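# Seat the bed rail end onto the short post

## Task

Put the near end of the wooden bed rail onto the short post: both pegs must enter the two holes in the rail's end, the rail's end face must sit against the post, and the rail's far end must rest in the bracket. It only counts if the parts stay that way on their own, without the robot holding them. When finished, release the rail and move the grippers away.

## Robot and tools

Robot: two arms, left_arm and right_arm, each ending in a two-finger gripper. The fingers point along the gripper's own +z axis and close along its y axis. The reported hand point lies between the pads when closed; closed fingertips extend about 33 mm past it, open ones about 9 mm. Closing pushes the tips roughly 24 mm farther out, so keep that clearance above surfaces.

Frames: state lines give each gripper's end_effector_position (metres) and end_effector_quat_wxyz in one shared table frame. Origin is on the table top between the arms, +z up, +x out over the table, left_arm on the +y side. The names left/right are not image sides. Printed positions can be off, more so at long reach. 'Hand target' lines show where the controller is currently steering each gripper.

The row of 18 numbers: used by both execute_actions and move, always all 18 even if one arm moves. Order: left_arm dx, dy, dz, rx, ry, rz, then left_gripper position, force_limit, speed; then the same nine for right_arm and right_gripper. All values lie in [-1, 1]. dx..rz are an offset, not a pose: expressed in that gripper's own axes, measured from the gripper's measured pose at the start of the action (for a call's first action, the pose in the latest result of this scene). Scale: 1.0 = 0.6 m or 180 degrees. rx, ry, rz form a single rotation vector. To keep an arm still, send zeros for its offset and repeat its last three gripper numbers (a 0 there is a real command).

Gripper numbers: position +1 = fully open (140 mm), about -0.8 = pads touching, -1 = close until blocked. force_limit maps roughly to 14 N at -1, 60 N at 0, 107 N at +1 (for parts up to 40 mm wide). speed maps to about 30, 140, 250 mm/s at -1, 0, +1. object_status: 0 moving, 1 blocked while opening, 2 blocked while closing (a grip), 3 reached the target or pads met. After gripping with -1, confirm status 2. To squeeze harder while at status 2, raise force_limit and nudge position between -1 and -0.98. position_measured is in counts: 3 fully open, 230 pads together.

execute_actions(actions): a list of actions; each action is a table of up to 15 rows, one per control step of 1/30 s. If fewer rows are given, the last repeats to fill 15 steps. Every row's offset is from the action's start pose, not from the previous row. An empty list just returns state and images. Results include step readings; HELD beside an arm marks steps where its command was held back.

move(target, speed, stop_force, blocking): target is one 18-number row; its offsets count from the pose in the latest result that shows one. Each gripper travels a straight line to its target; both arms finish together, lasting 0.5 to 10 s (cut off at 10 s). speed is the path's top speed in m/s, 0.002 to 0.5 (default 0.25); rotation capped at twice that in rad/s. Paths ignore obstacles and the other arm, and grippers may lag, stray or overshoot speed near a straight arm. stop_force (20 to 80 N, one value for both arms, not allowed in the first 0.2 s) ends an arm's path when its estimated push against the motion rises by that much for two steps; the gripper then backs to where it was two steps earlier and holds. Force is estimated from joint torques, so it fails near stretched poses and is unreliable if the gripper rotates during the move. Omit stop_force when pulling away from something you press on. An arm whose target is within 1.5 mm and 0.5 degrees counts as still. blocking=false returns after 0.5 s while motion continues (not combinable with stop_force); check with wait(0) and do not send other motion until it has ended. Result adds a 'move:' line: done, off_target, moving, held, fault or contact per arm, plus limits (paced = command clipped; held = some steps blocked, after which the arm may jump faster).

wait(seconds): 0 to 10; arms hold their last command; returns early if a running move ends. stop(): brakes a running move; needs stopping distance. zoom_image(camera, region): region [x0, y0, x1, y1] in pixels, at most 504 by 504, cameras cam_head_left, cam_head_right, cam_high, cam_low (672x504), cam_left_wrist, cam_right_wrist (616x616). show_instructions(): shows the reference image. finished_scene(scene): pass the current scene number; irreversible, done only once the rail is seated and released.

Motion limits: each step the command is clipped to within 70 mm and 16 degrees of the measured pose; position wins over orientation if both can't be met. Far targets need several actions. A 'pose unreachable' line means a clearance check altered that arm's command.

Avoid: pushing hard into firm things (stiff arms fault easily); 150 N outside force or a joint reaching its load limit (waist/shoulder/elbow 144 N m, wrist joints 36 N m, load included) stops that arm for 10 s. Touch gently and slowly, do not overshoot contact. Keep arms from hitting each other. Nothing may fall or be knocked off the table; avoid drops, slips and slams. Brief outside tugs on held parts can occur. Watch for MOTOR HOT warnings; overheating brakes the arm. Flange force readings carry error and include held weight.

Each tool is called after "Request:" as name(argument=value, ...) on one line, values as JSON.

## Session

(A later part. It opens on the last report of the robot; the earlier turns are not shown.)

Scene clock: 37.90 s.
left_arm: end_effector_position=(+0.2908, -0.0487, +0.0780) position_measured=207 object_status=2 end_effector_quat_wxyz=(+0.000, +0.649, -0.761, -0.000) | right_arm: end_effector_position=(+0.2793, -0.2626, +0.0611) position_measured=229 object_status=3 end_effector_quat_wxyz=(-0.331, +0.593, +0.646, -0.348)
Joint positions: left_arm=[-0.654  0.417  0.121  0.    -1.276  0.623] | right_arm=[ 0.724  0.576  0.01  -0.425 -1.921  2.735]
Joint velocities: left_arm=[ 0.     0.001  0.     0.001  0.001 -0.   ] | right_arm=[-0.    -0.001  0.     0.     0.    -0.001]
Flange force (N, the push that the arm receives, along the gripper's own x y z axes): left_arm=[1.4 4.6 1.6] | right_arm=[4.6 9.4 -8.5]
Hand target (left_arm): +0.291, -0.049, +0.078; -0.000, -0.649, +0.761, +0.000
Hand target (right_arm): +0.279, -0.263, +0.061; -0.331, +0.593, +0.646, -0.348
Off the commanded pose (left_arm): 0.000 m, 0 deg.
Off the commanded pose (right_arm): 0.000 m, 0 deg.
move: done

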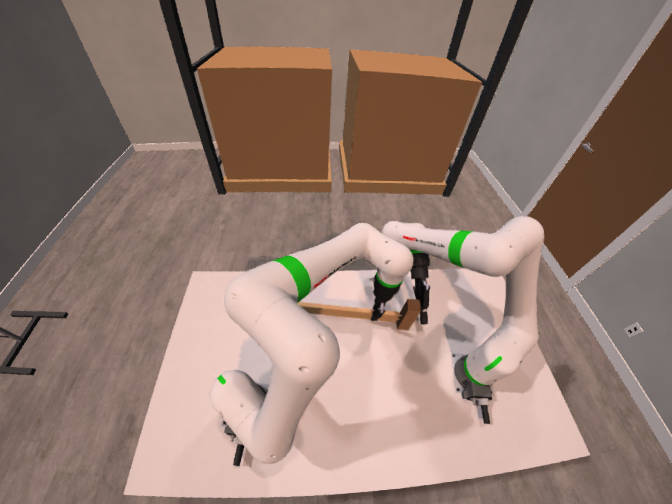

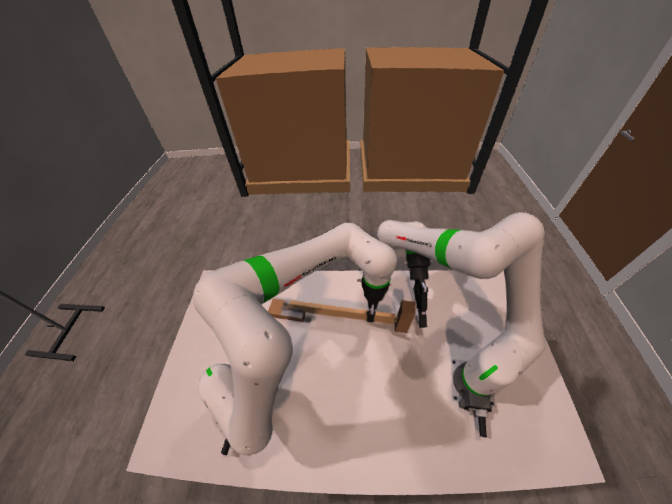

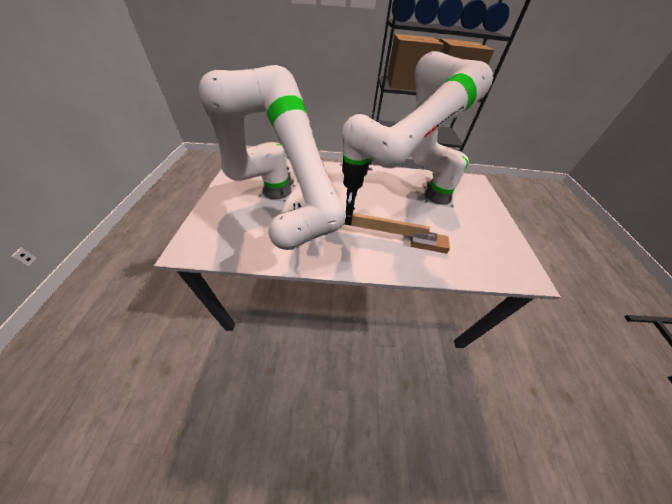

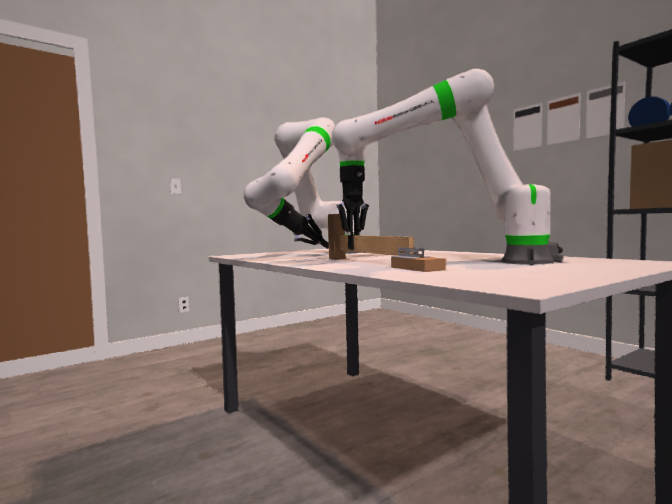

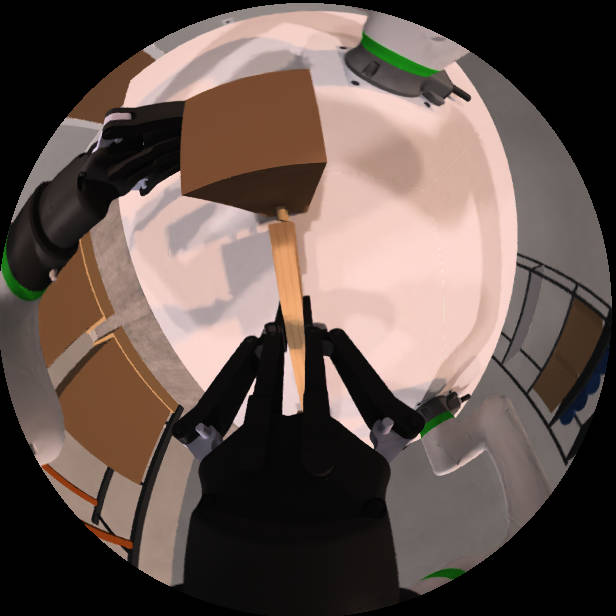

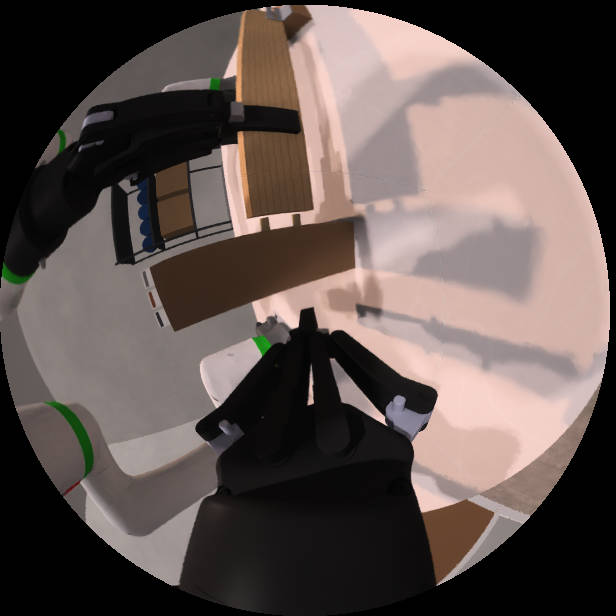

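Request:
move(target=[0.002, 0.00035, -0.001, 0, 0, 0, -1, 0.5, -0.8, 0, 0, 0, 0, 0, 0, -0.8, 0, 0], speed=0.01)

Request:
move(target=[0.026, 0, 0, 0, 0, 0, -1, 0.5, -0.8, 0, 0, 0, 0, 0, 0, -0.8, 0, 0], speed=0.006, stop_force=25)

Scene clock: 40.57 s.
left_arm: end_effector_position=(+0.2904, -0.0498, +0.0786) position_measured=207 object_status=2 end_effector_quat_wxyz=(+0.000, +0.649, -0.761, -0.000) | right_arm: end_effector_position=(+0.2793, -0.2626, +0.0611) position_measured=229 object_status=3 end_effector_quat_wxyz=(-0.331, +0.593, +0.646, -0.348)
Joint positions: left_arm=[-0.656  0.418  0.124  0.    -1.278  0.625] | right_arm=[ 0.724  0.576  0.01  -0.425 -1.921  2.735]
Joint velocities: left_arm=[-0.     0.     0.    -0.     0.001 -0.   ] | right_arm=[ 0.    -0.     0.     0.001 -0.    -0.001]
Flange force (N, the push that the arm receives, along the gripper's own x y z axes): left_arm=[0.9 1.1 2.4] | right_arm=[4.1 7.8 -6.7]
Hand target (left_arm): +0.290, -0.050, +0.079; -0.000, -0.649, +0.761, +0.000
Hand target (right_arm): +0.279, -0.263, +0.061; -0.331, +0.593, +0.646, -0.348
Off the commanded pose (left_arm): 0.000 m, 0 deg.
Off the commanded pose (right_arm): 0.000 m, 0 deg.
move: done

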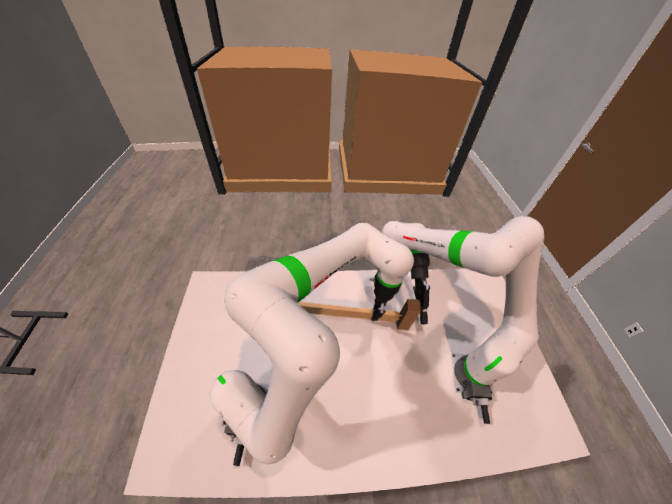

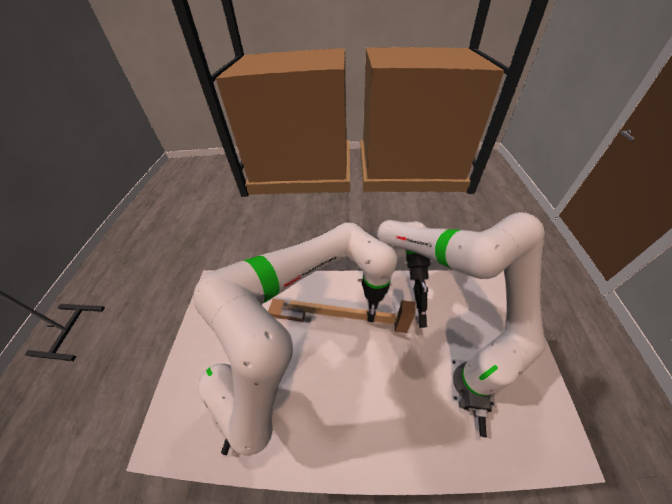

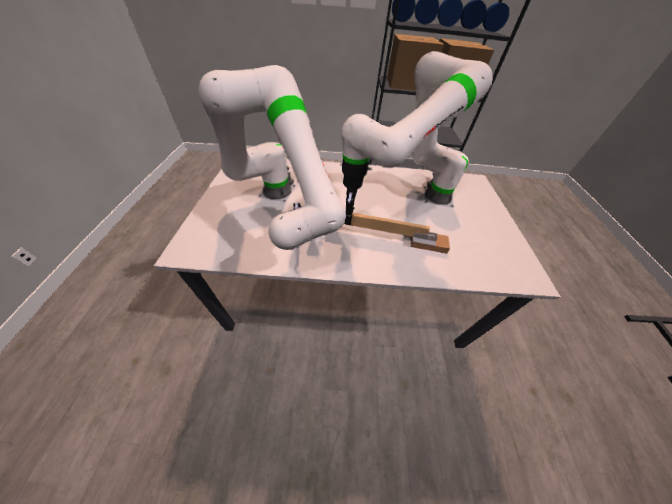

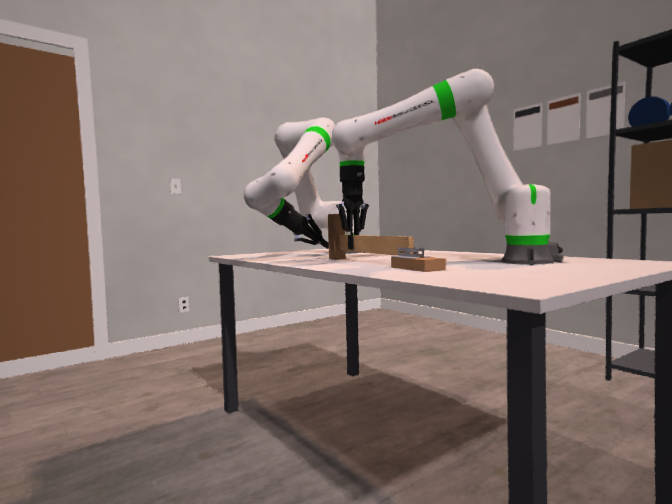

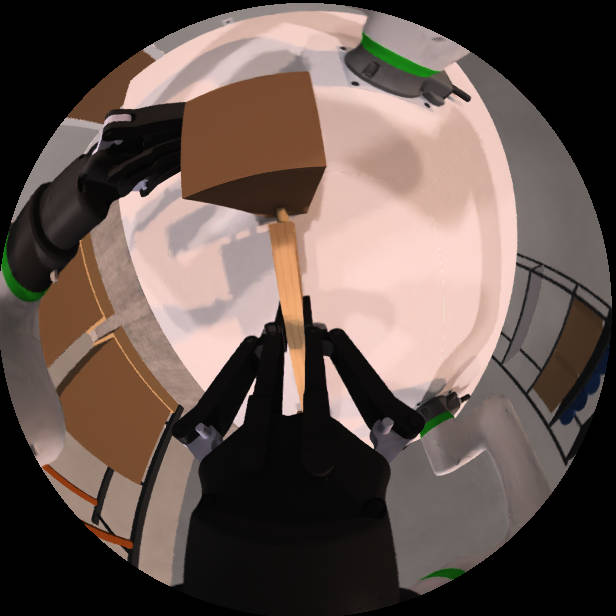

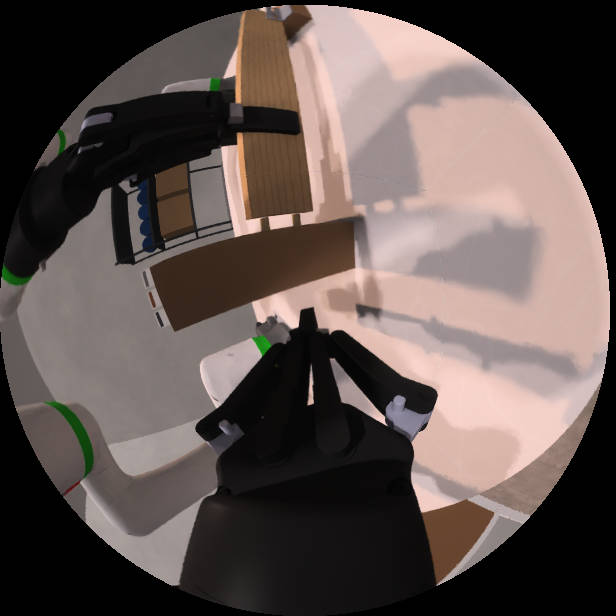

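Scene clock: 41.47 s.
left_arm: end_effector_position=(+0.2897, -0.0531, +0.0786) position_measured=207 object_status=2 end_effector_quat_wxyz=(-0.000, +0.649, -0.761, -0.001) | right_arm: end_effector_position=(+0.2793, -0.2626, +0.0611) position_measured=229 object_status=3 end_effector_quat_wxyz=(-0.331, +0.593, +0.646, -0.348)
Joint positions: left_arm=[-0.661  0.424  0.133 -0.    -1.281  0.63 ] | right_arm=[ 0.724  0.576  0.01  -0.425 -1.921  2.735]
Joint velocities: left_arm=[ 0.003 -0.001 -0.002 -0.001 -0.    -0.006] | right_arm=[ 0.    -0.    -0.002  0.001  0.     0.   ]
Flange force (N, the push that the arm receives, along the gripper's own x y z axes): left_arm=[-2.8 3.5 -0.1] | right_arm=[3.9 7.3 -6.7]
Hand target (left_arm): +0.290, -0.053, +0.079; +0.000, -0.649, +0.761, +0.001
Hand target (right_arm): +0.279, -0.263, +0.061; -0.331, +0.593, +0.646, -0.348
Off the commanded pose (left_arm): 0.012 m, 0 deg.
Off the commanded pose (right_arm): 0.000 m, 0 deg.
move: contact (left_arm)

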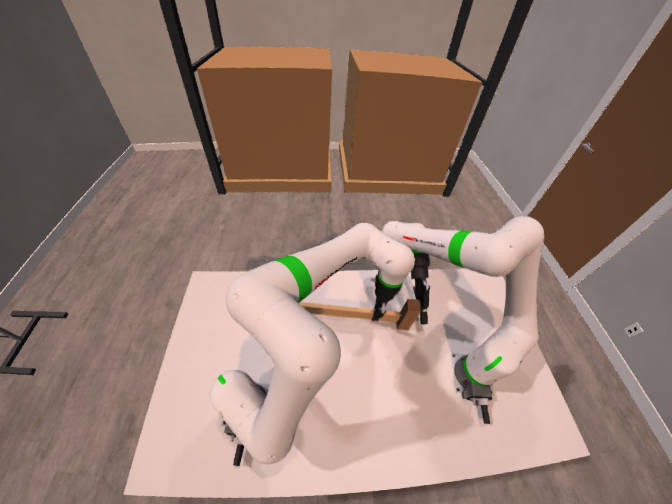

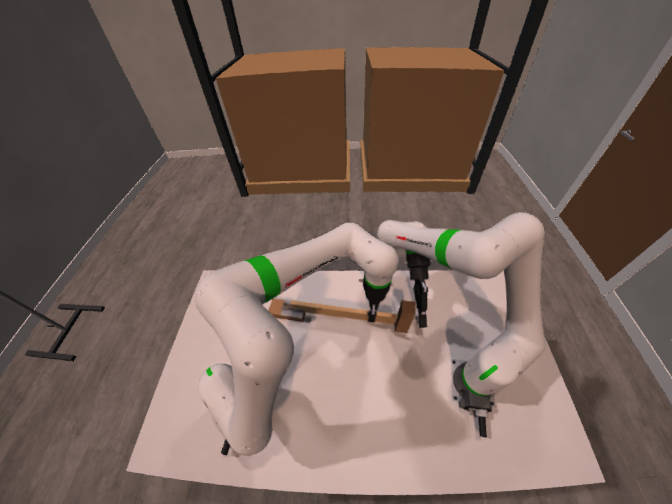

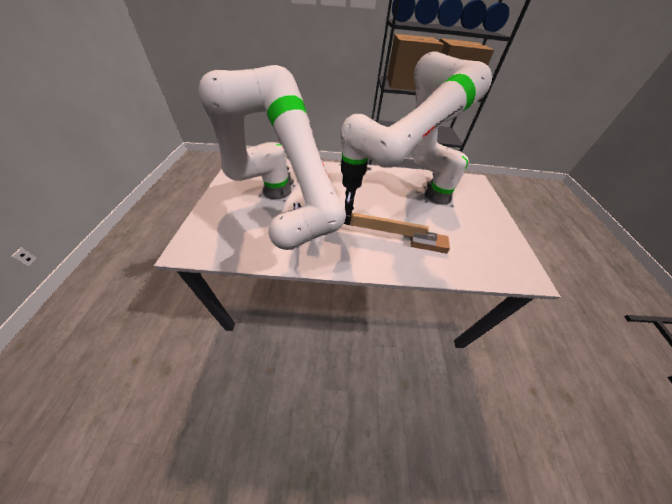

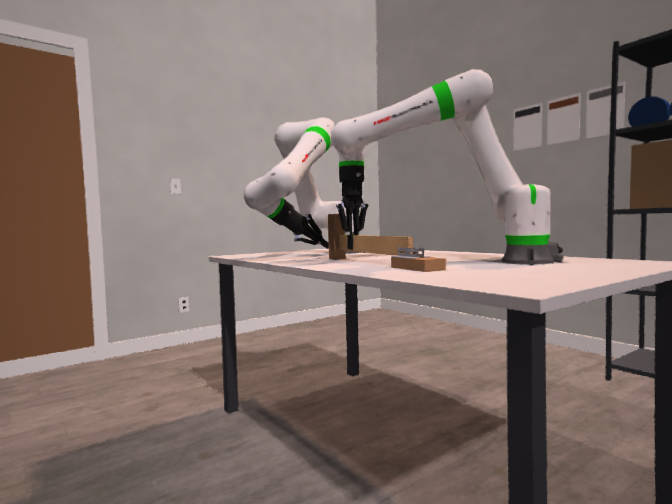

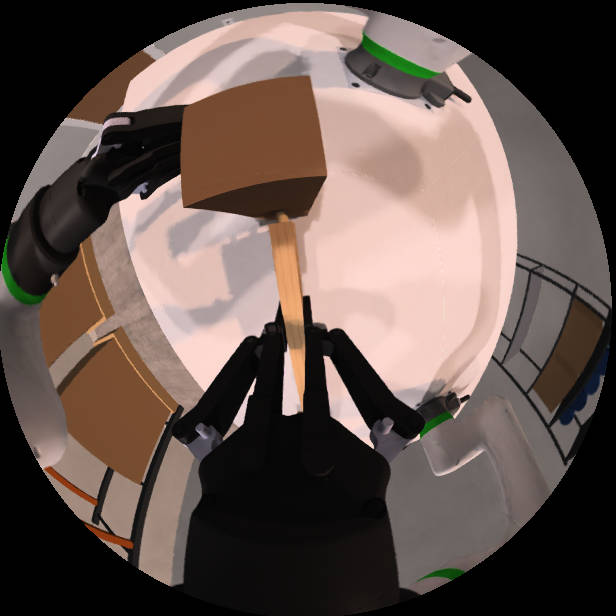

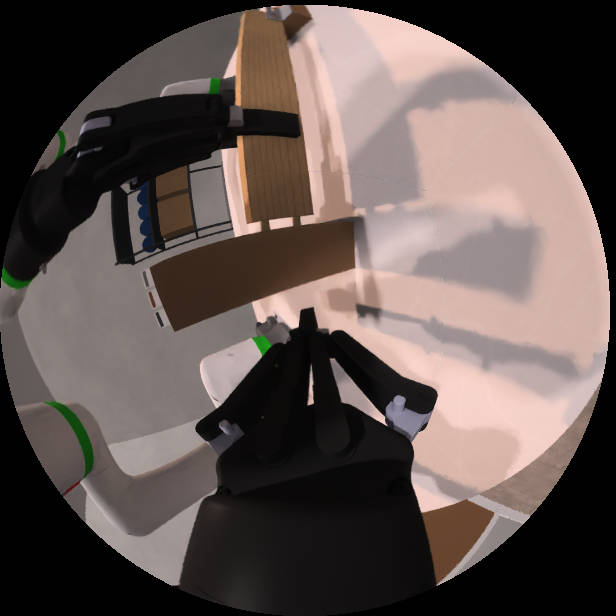

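Request:
zoom_image(camera="cam_right_wrist", region=[240, 190, 320, 240])

Request:
zoom_image(camera="cam_left_wrist", region=[266, 205, 298, 237])

Region (240, 190, 320, 240) of cam_right_wrist's 616x616 image, scaled by 6.300, with more detail than that image has; it fills the top 315 rows of this view, and the rest is white.

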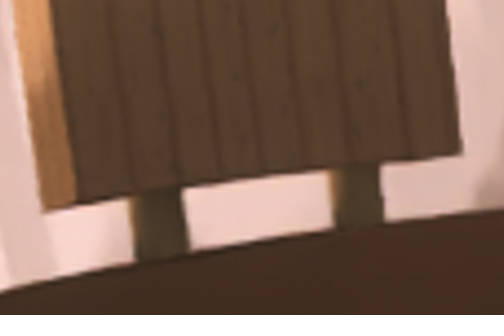

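Region (266, 205, 298, 237) of cam_left_wrist's 616x616 image, scaled by 15.750, with more detail than that image has.

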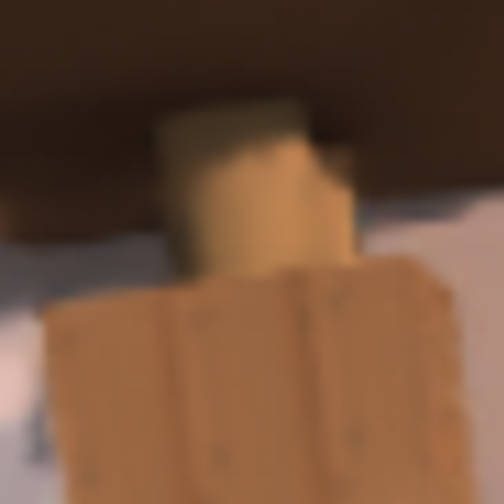

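Request:
move(target=[0.02, 0, 0, 0, 0, 0, -1, 0.5, -0.8, 0, 0, 0, 0, 0, 0, -0.8, 0, 0], speed=0.007, stop_force=28)

Request:
zoom_image(camera="cam_right_wrist", region=[240, 190, 320, 240])

Request:
zoom_image(camera="cam_low", region=[380, 230, 450, 275])

Scene clock: 43.70 s.
left_arm: end_effector_position=(+0.2881, -0.0633, +0.0786) position_measured=207 object_status=2 end_effector_quat_wxyz=(-0.000, +0.649, -0.761, -0.001) | right_arm: end_effector_position=(+0.2793, -0.2626, +0.0611) position_measured=229 object_status=3 end_effector_quat_wxyz=(-0.331, +0.593, +0.646, -0.348)
Joint positions: left_arm=[-0.676  0.443  0.16  -0.    -1.289  0.645] | right_arm=[ 0.724  0.576  0.01  -0.425 -1.921  2.735]
Joint velocities: left_arm=[ 0.002 -0.001 -0.002  0.003 -0.    -0.005] | right_arm=[ 0.    -0.     0.001 -0.002 -0.     0.001]
Flange force (N, the push that the arm receives, along the gripper's own x y z axes): left_arm=[-33.4 1.8 -20.6] | right_arm=[2.4 4.5 -2.8]
Hand target (left_arm): +0.288, -0.063, +0.079; +0.000, -0.649, +0.760, +0.001
Hand target (right_arm): +0.279, -0.263, +0.061; -0.331, +0.593, +0.646, -0.348
Off the commanded pose (left_arm): 0.002 m, 0 deg.
Off the commanded pose (right_arm): 0.000 m, 0 deg.
move: contact (left_arm)

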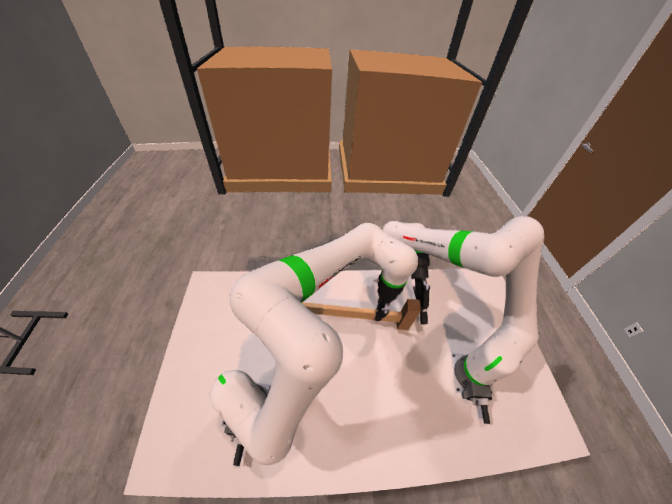

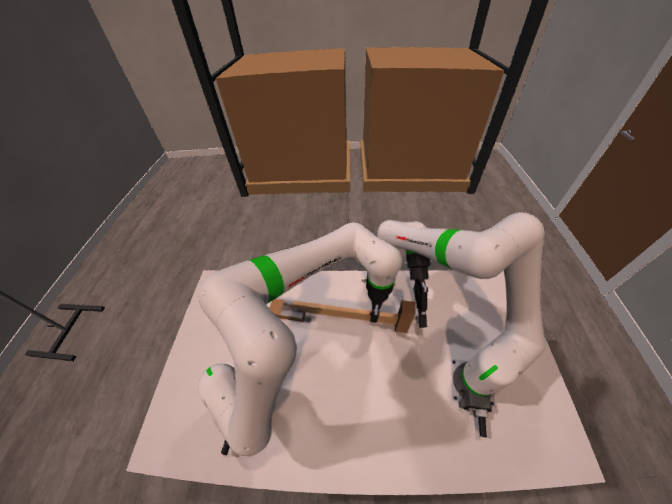

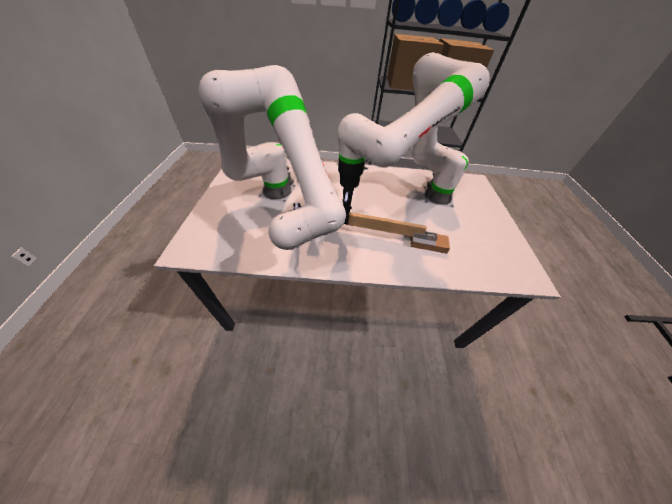

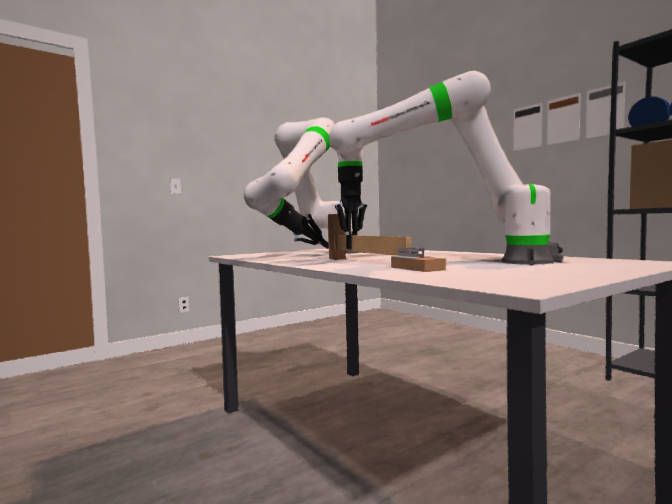

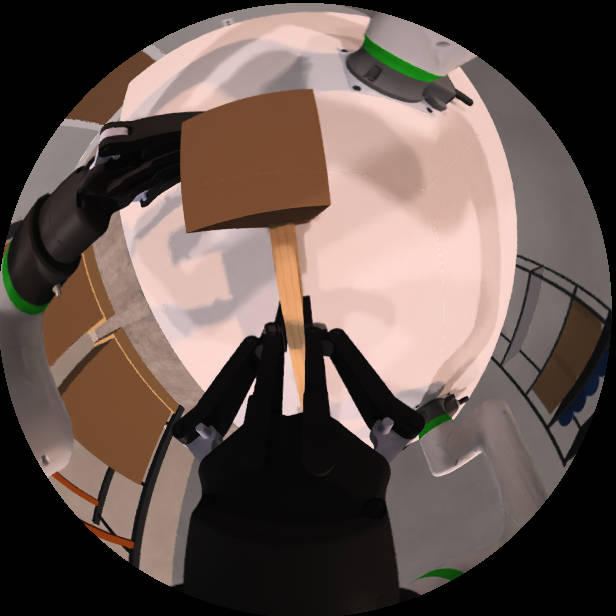

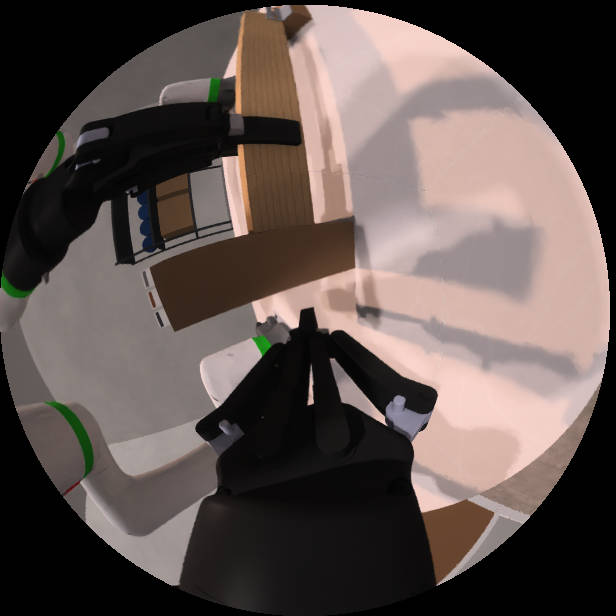

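Region (240, 190, 320, 240) of cam_right_wrist's 616x616 image, scaled by 6.300, with more detail than that image has; it fills the top 315 rows of this view, and the rest is white.

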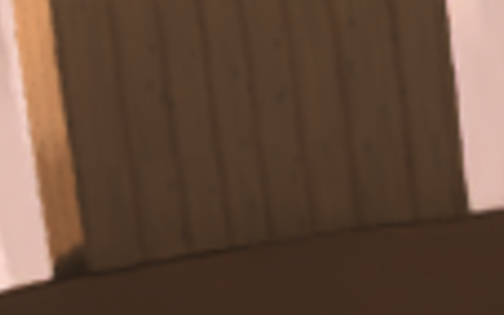

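Region (380, 230, 450, 275) of cam_low's 672x504 image, scaled by 7.200, with more detail than that image has; it fills the top 324 rows of this view, and the rest is white.

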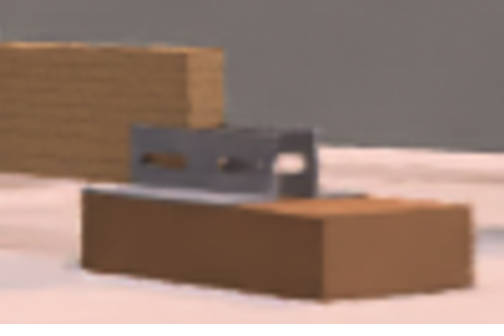

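Request:
execute_actions(actions=[[[-0.0003, 0, 0, 0, 0.0005, 0, -1, 0.5, -0.8, 0, 0, 0, 0, 0, 0, -0.8, 0, 0], [-0.0005, 0, 0, 0, 0.001, 0, -1, 0.5, -0.8, 0, 0, 0, 0, 0, 0, -0.8, 0, 0], [-0.0007, 0, 0, 0, 0.0012, 0, -1, 0.5, -0.8, 0, 0, 0, 0, 0, 0, -0.8, 0, 0], [-0.0007, 0, 0, 0, 0.0012, 0, -1, 0.5, -0.8, 0, 0, 0, 0, 0, 0, -0.8, 0, 0], [-0.0007, 0, 0, 0, 0.0012, 0, -1, 0.5, -0.8, 0, 0, 0, 0, 0, 0, -0.8, 0, 0], [-0.0007, 0, 0, 0, 0.0012, 0, -1, 0.5, -0.8, 0, 0, 0, 0, 0, 0, -0.8, 0, 0], [-0.0007, 0, 0, 0, 0.0012, 0, -1, 0.5, -0.8, 0, 0, 0, 0, 0, 0, -0.8, 0, 0], [-0.0007, 0, 0, 0, 0.0012, 0, -0.2, 0.5, -0.3, 0, 0, 0, 0, 0, 0, -0.8, 0, 0]]])

Request:
move(target=[-0.05, 0, -0.25, 0, 0, 0, -0.2, 0.5, -0.3, -0.03, 0, -0.2, 0, 0, 0, -0.8, 0, 0], speed=0.25)

Scene clock: 44.57 s.
left_arm: end_effector_position=(+0.2881, -0.0631, +0.0786) position_measured=170 object_status=0 end_effector_quat_wxyz=(+0.001, +0.649, -0.761, +0.001) | right_arm: end_effector_position=(+0.2793, -0.2626, +0.0611) position_measured=229 object_status=3 end_effector_quat_wxyz=(-0.331, +0.593, +0.646, -0.348)
Joint positions: left_arm=[-0.673  0.44   0.154  0.003 -1.284  0.642] | right_arm=[ 0.724  0.576  0.01  -0.425 -1.921  2.735]
Joint velocities: left_arm=[ 0.     0.001  0.    -0.    -0.001 -0.   ] | right_arm=[ 0.     0.    -0.001  0.001  0.    -0.   ]
Flange force (N, the push that the arm receives, along the gripper's own x y z axes): left_arm=[-0.5 -0.3 0.5] | right_arm=[5.1 6.2 -10.2]
Hand target (left_arm): +0.288, -0.063, +0.079; -0.001, -0.649, +0.761, -0.000
Hand target (right_arm): +0.279, -0.263, +0.061; -0.331, +0.593, +0.646, -0.348
Off the commanded pose (left_arm): 0.000 m, 0 deg.
Off the commanded pose (right_arm): 0.000 m, 0 deg.
Step readings (end_effector_position):
0: left_arm (+0.2881, -0.0633, +0.0786) | right_arm (+0.2793, -0.2626, +0.0611)
1: left_arm (+0.2881, -0.0633, +0.0786) | right_arm (+0.2793, -0.2626, +0.0611)
2: left_arm (+0.2881, -0.0632, +0.0786) | right_arm (+0.2793, -0.2626, +0.0611)
4: left_arm (+0.2881, -0.0631, +0.0786) | right_arm (+0.2793, -0.2626, +0.0611)
8: left_arm (+0.2881, -0.0630, +0.0786) | right_arm (+0.2793, -0.2626, +0.0611)
15: end_effector_position above

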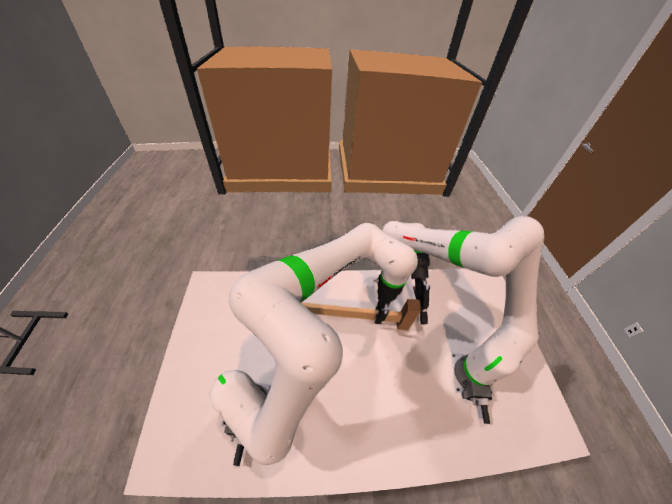

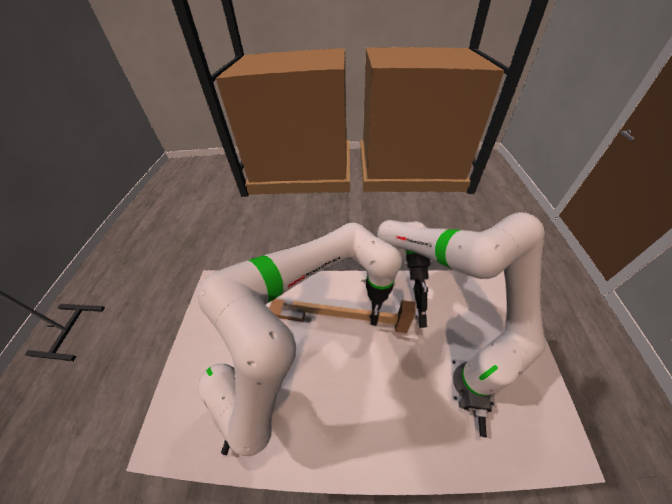

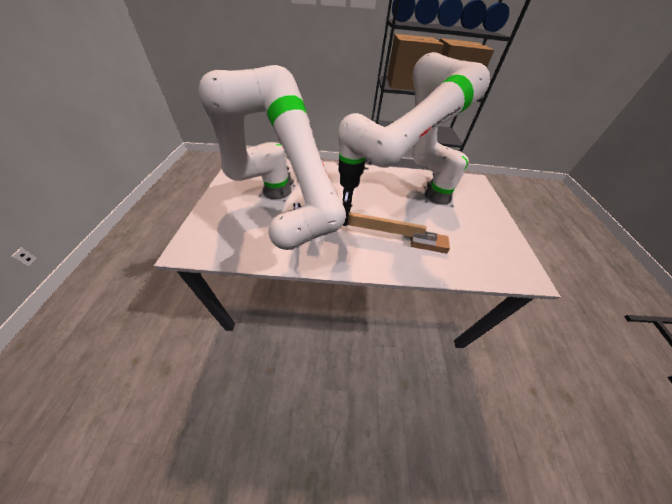

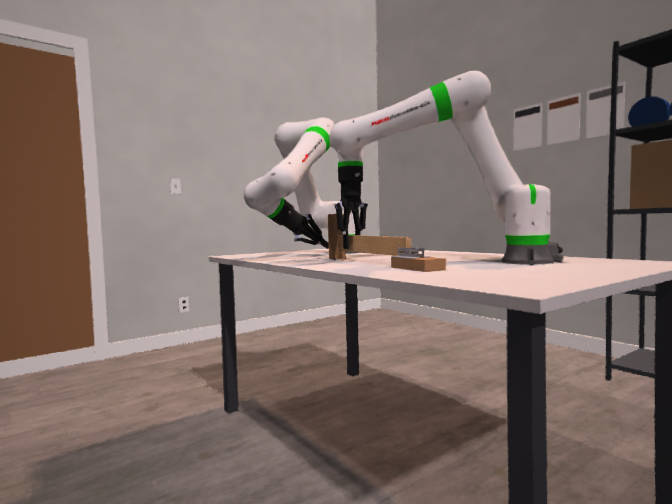

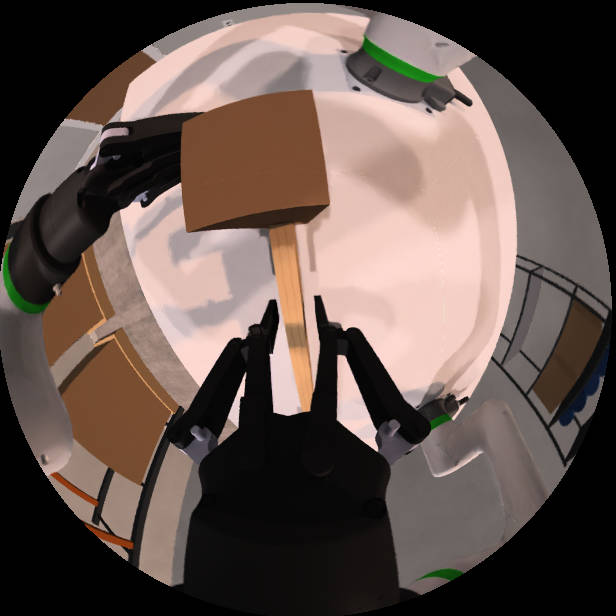

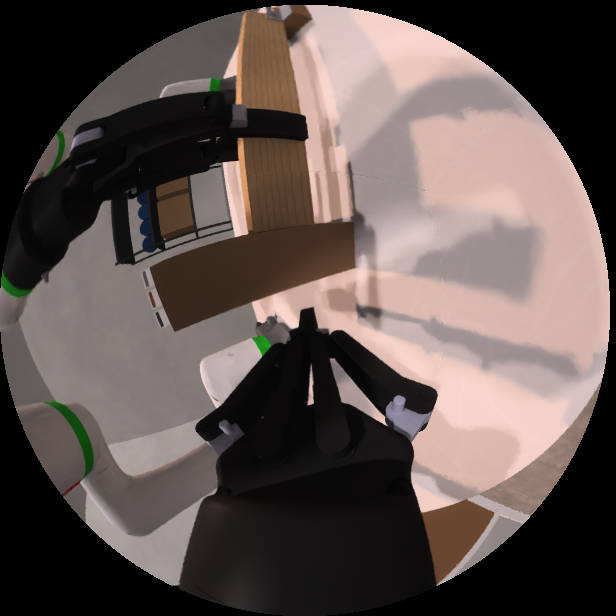

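Scene clock: 45.60 s.
left_arm: end_effector_position=(+0.2928, -0.0333, +0.2285) position_measured=154 object_status=3 end_effector_quat_wxyz=(+0.002, +0.649, -0.761, +0.001) | right_arm: end_effector_position=(+0.3816, -0.2738, +0.1253) position_measured=229 object_status=3 end_effector_quat_wxyz=(-0.331, +0.593, +0.646, -0.348)
Joint positions: left_arm=[-0.63   0.334  0.362  0.003 -1.598  0.599] | right_arm=[ 0.629  0.691  0.369 -0.394 -2.178  2.714]
Joint velocities: left_arm=[ 0.     0.     0.001 -0.002  0.001 -0.   ] | right_arm=[-0.     0.001  0.002  0.    -0.     0.001]
Flange force (N, the push that the arm receives, along the gripper's own x y z axes): left_arm=[0.9 1.0 0.0] | right_arm=[-0.2 1.6 -1.8]
Hand target (left_arm): +0.293, -0.033, +0.228; -0.002, -0.649, +0.761, -0.001
Hand target (right_arm): +0.382, -0.274, +0.125; -0.331, +0.593, +0.646, -0.348
Off the commanded pose (left_arm): 0.000 m, 0 deg.
Off the commanded pose (right_arm): 0.000 m, 0 deg.
move: done

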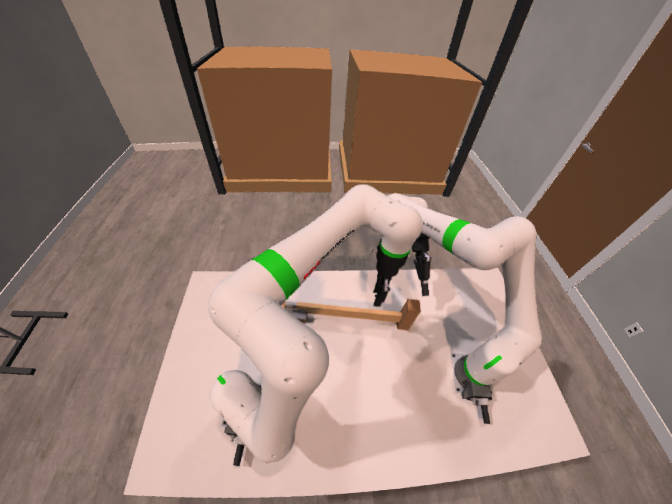

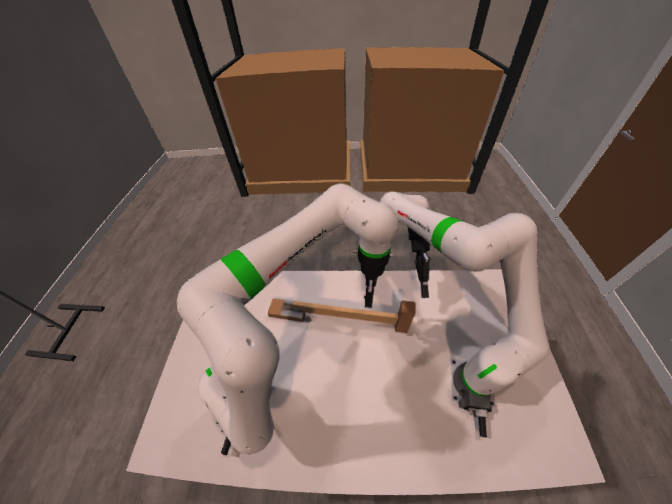

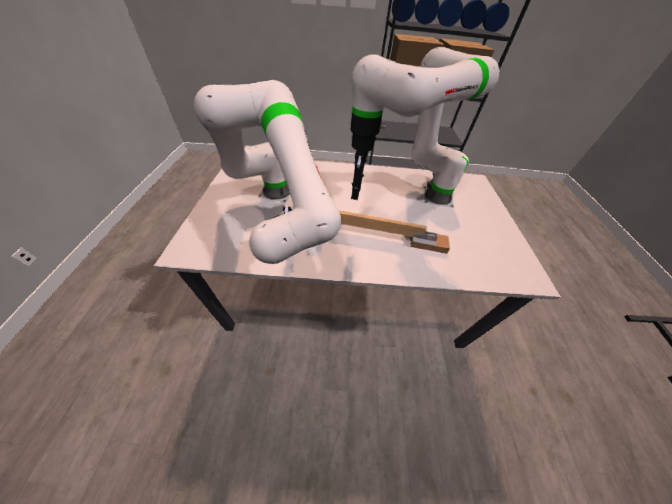

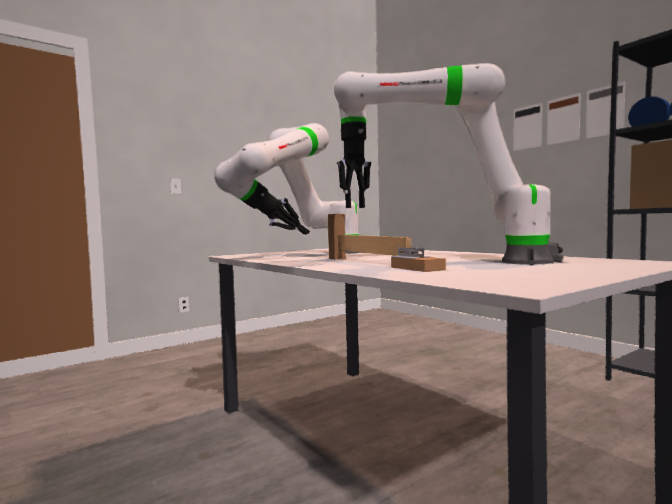

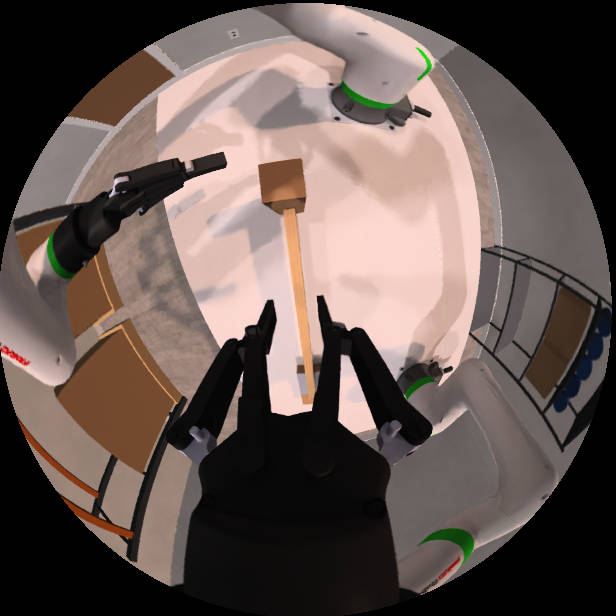

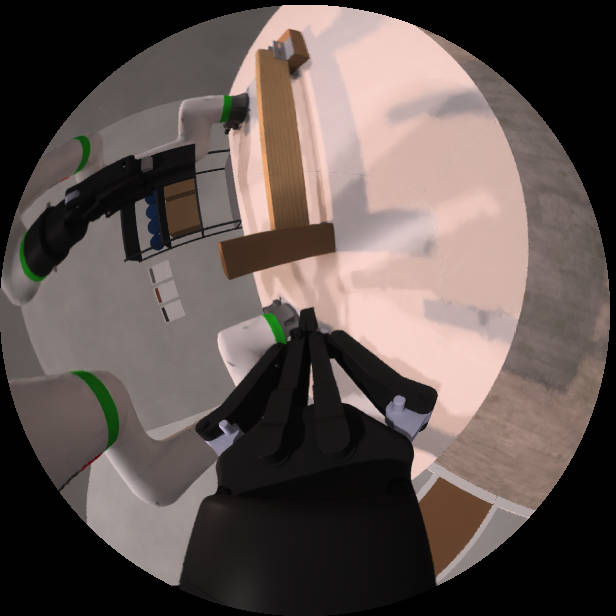

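Request:
zoom_image(camera="cam_right_wrist", region=[255, 205, 325, 245])

Request:
zoom_image(camera="cam_low", region=[320, 205, 460, 285])

Region (255, 205, 325, 245) of cam_right_wrist's 616x616 image, scaled by 7.200, with more detail than that image has; it fills the top 288 rows of this view, and the rest is white.

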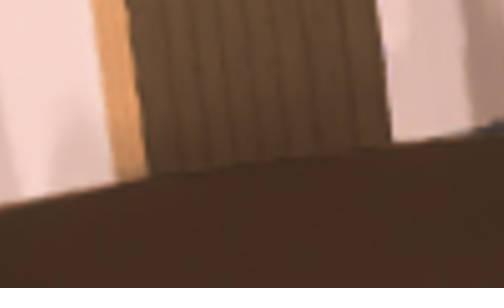

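Region (320, 205, 460, 285) of cam_low's 672x504 image, scaled by 3.600, with more detail than that image has; it fills the top 288 rows of this view, and the rest is white.

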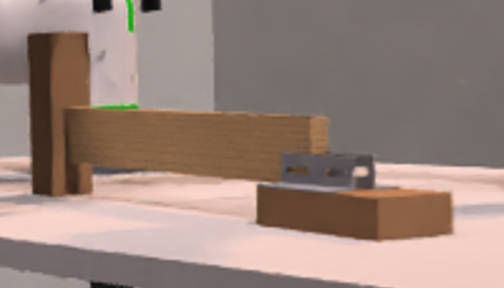

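The rail is seated tight against the post, with its far end in the bracket on the block. Both arms are clear.

Request:
finished_scene(scene=2)

The scene is finished: the task was done.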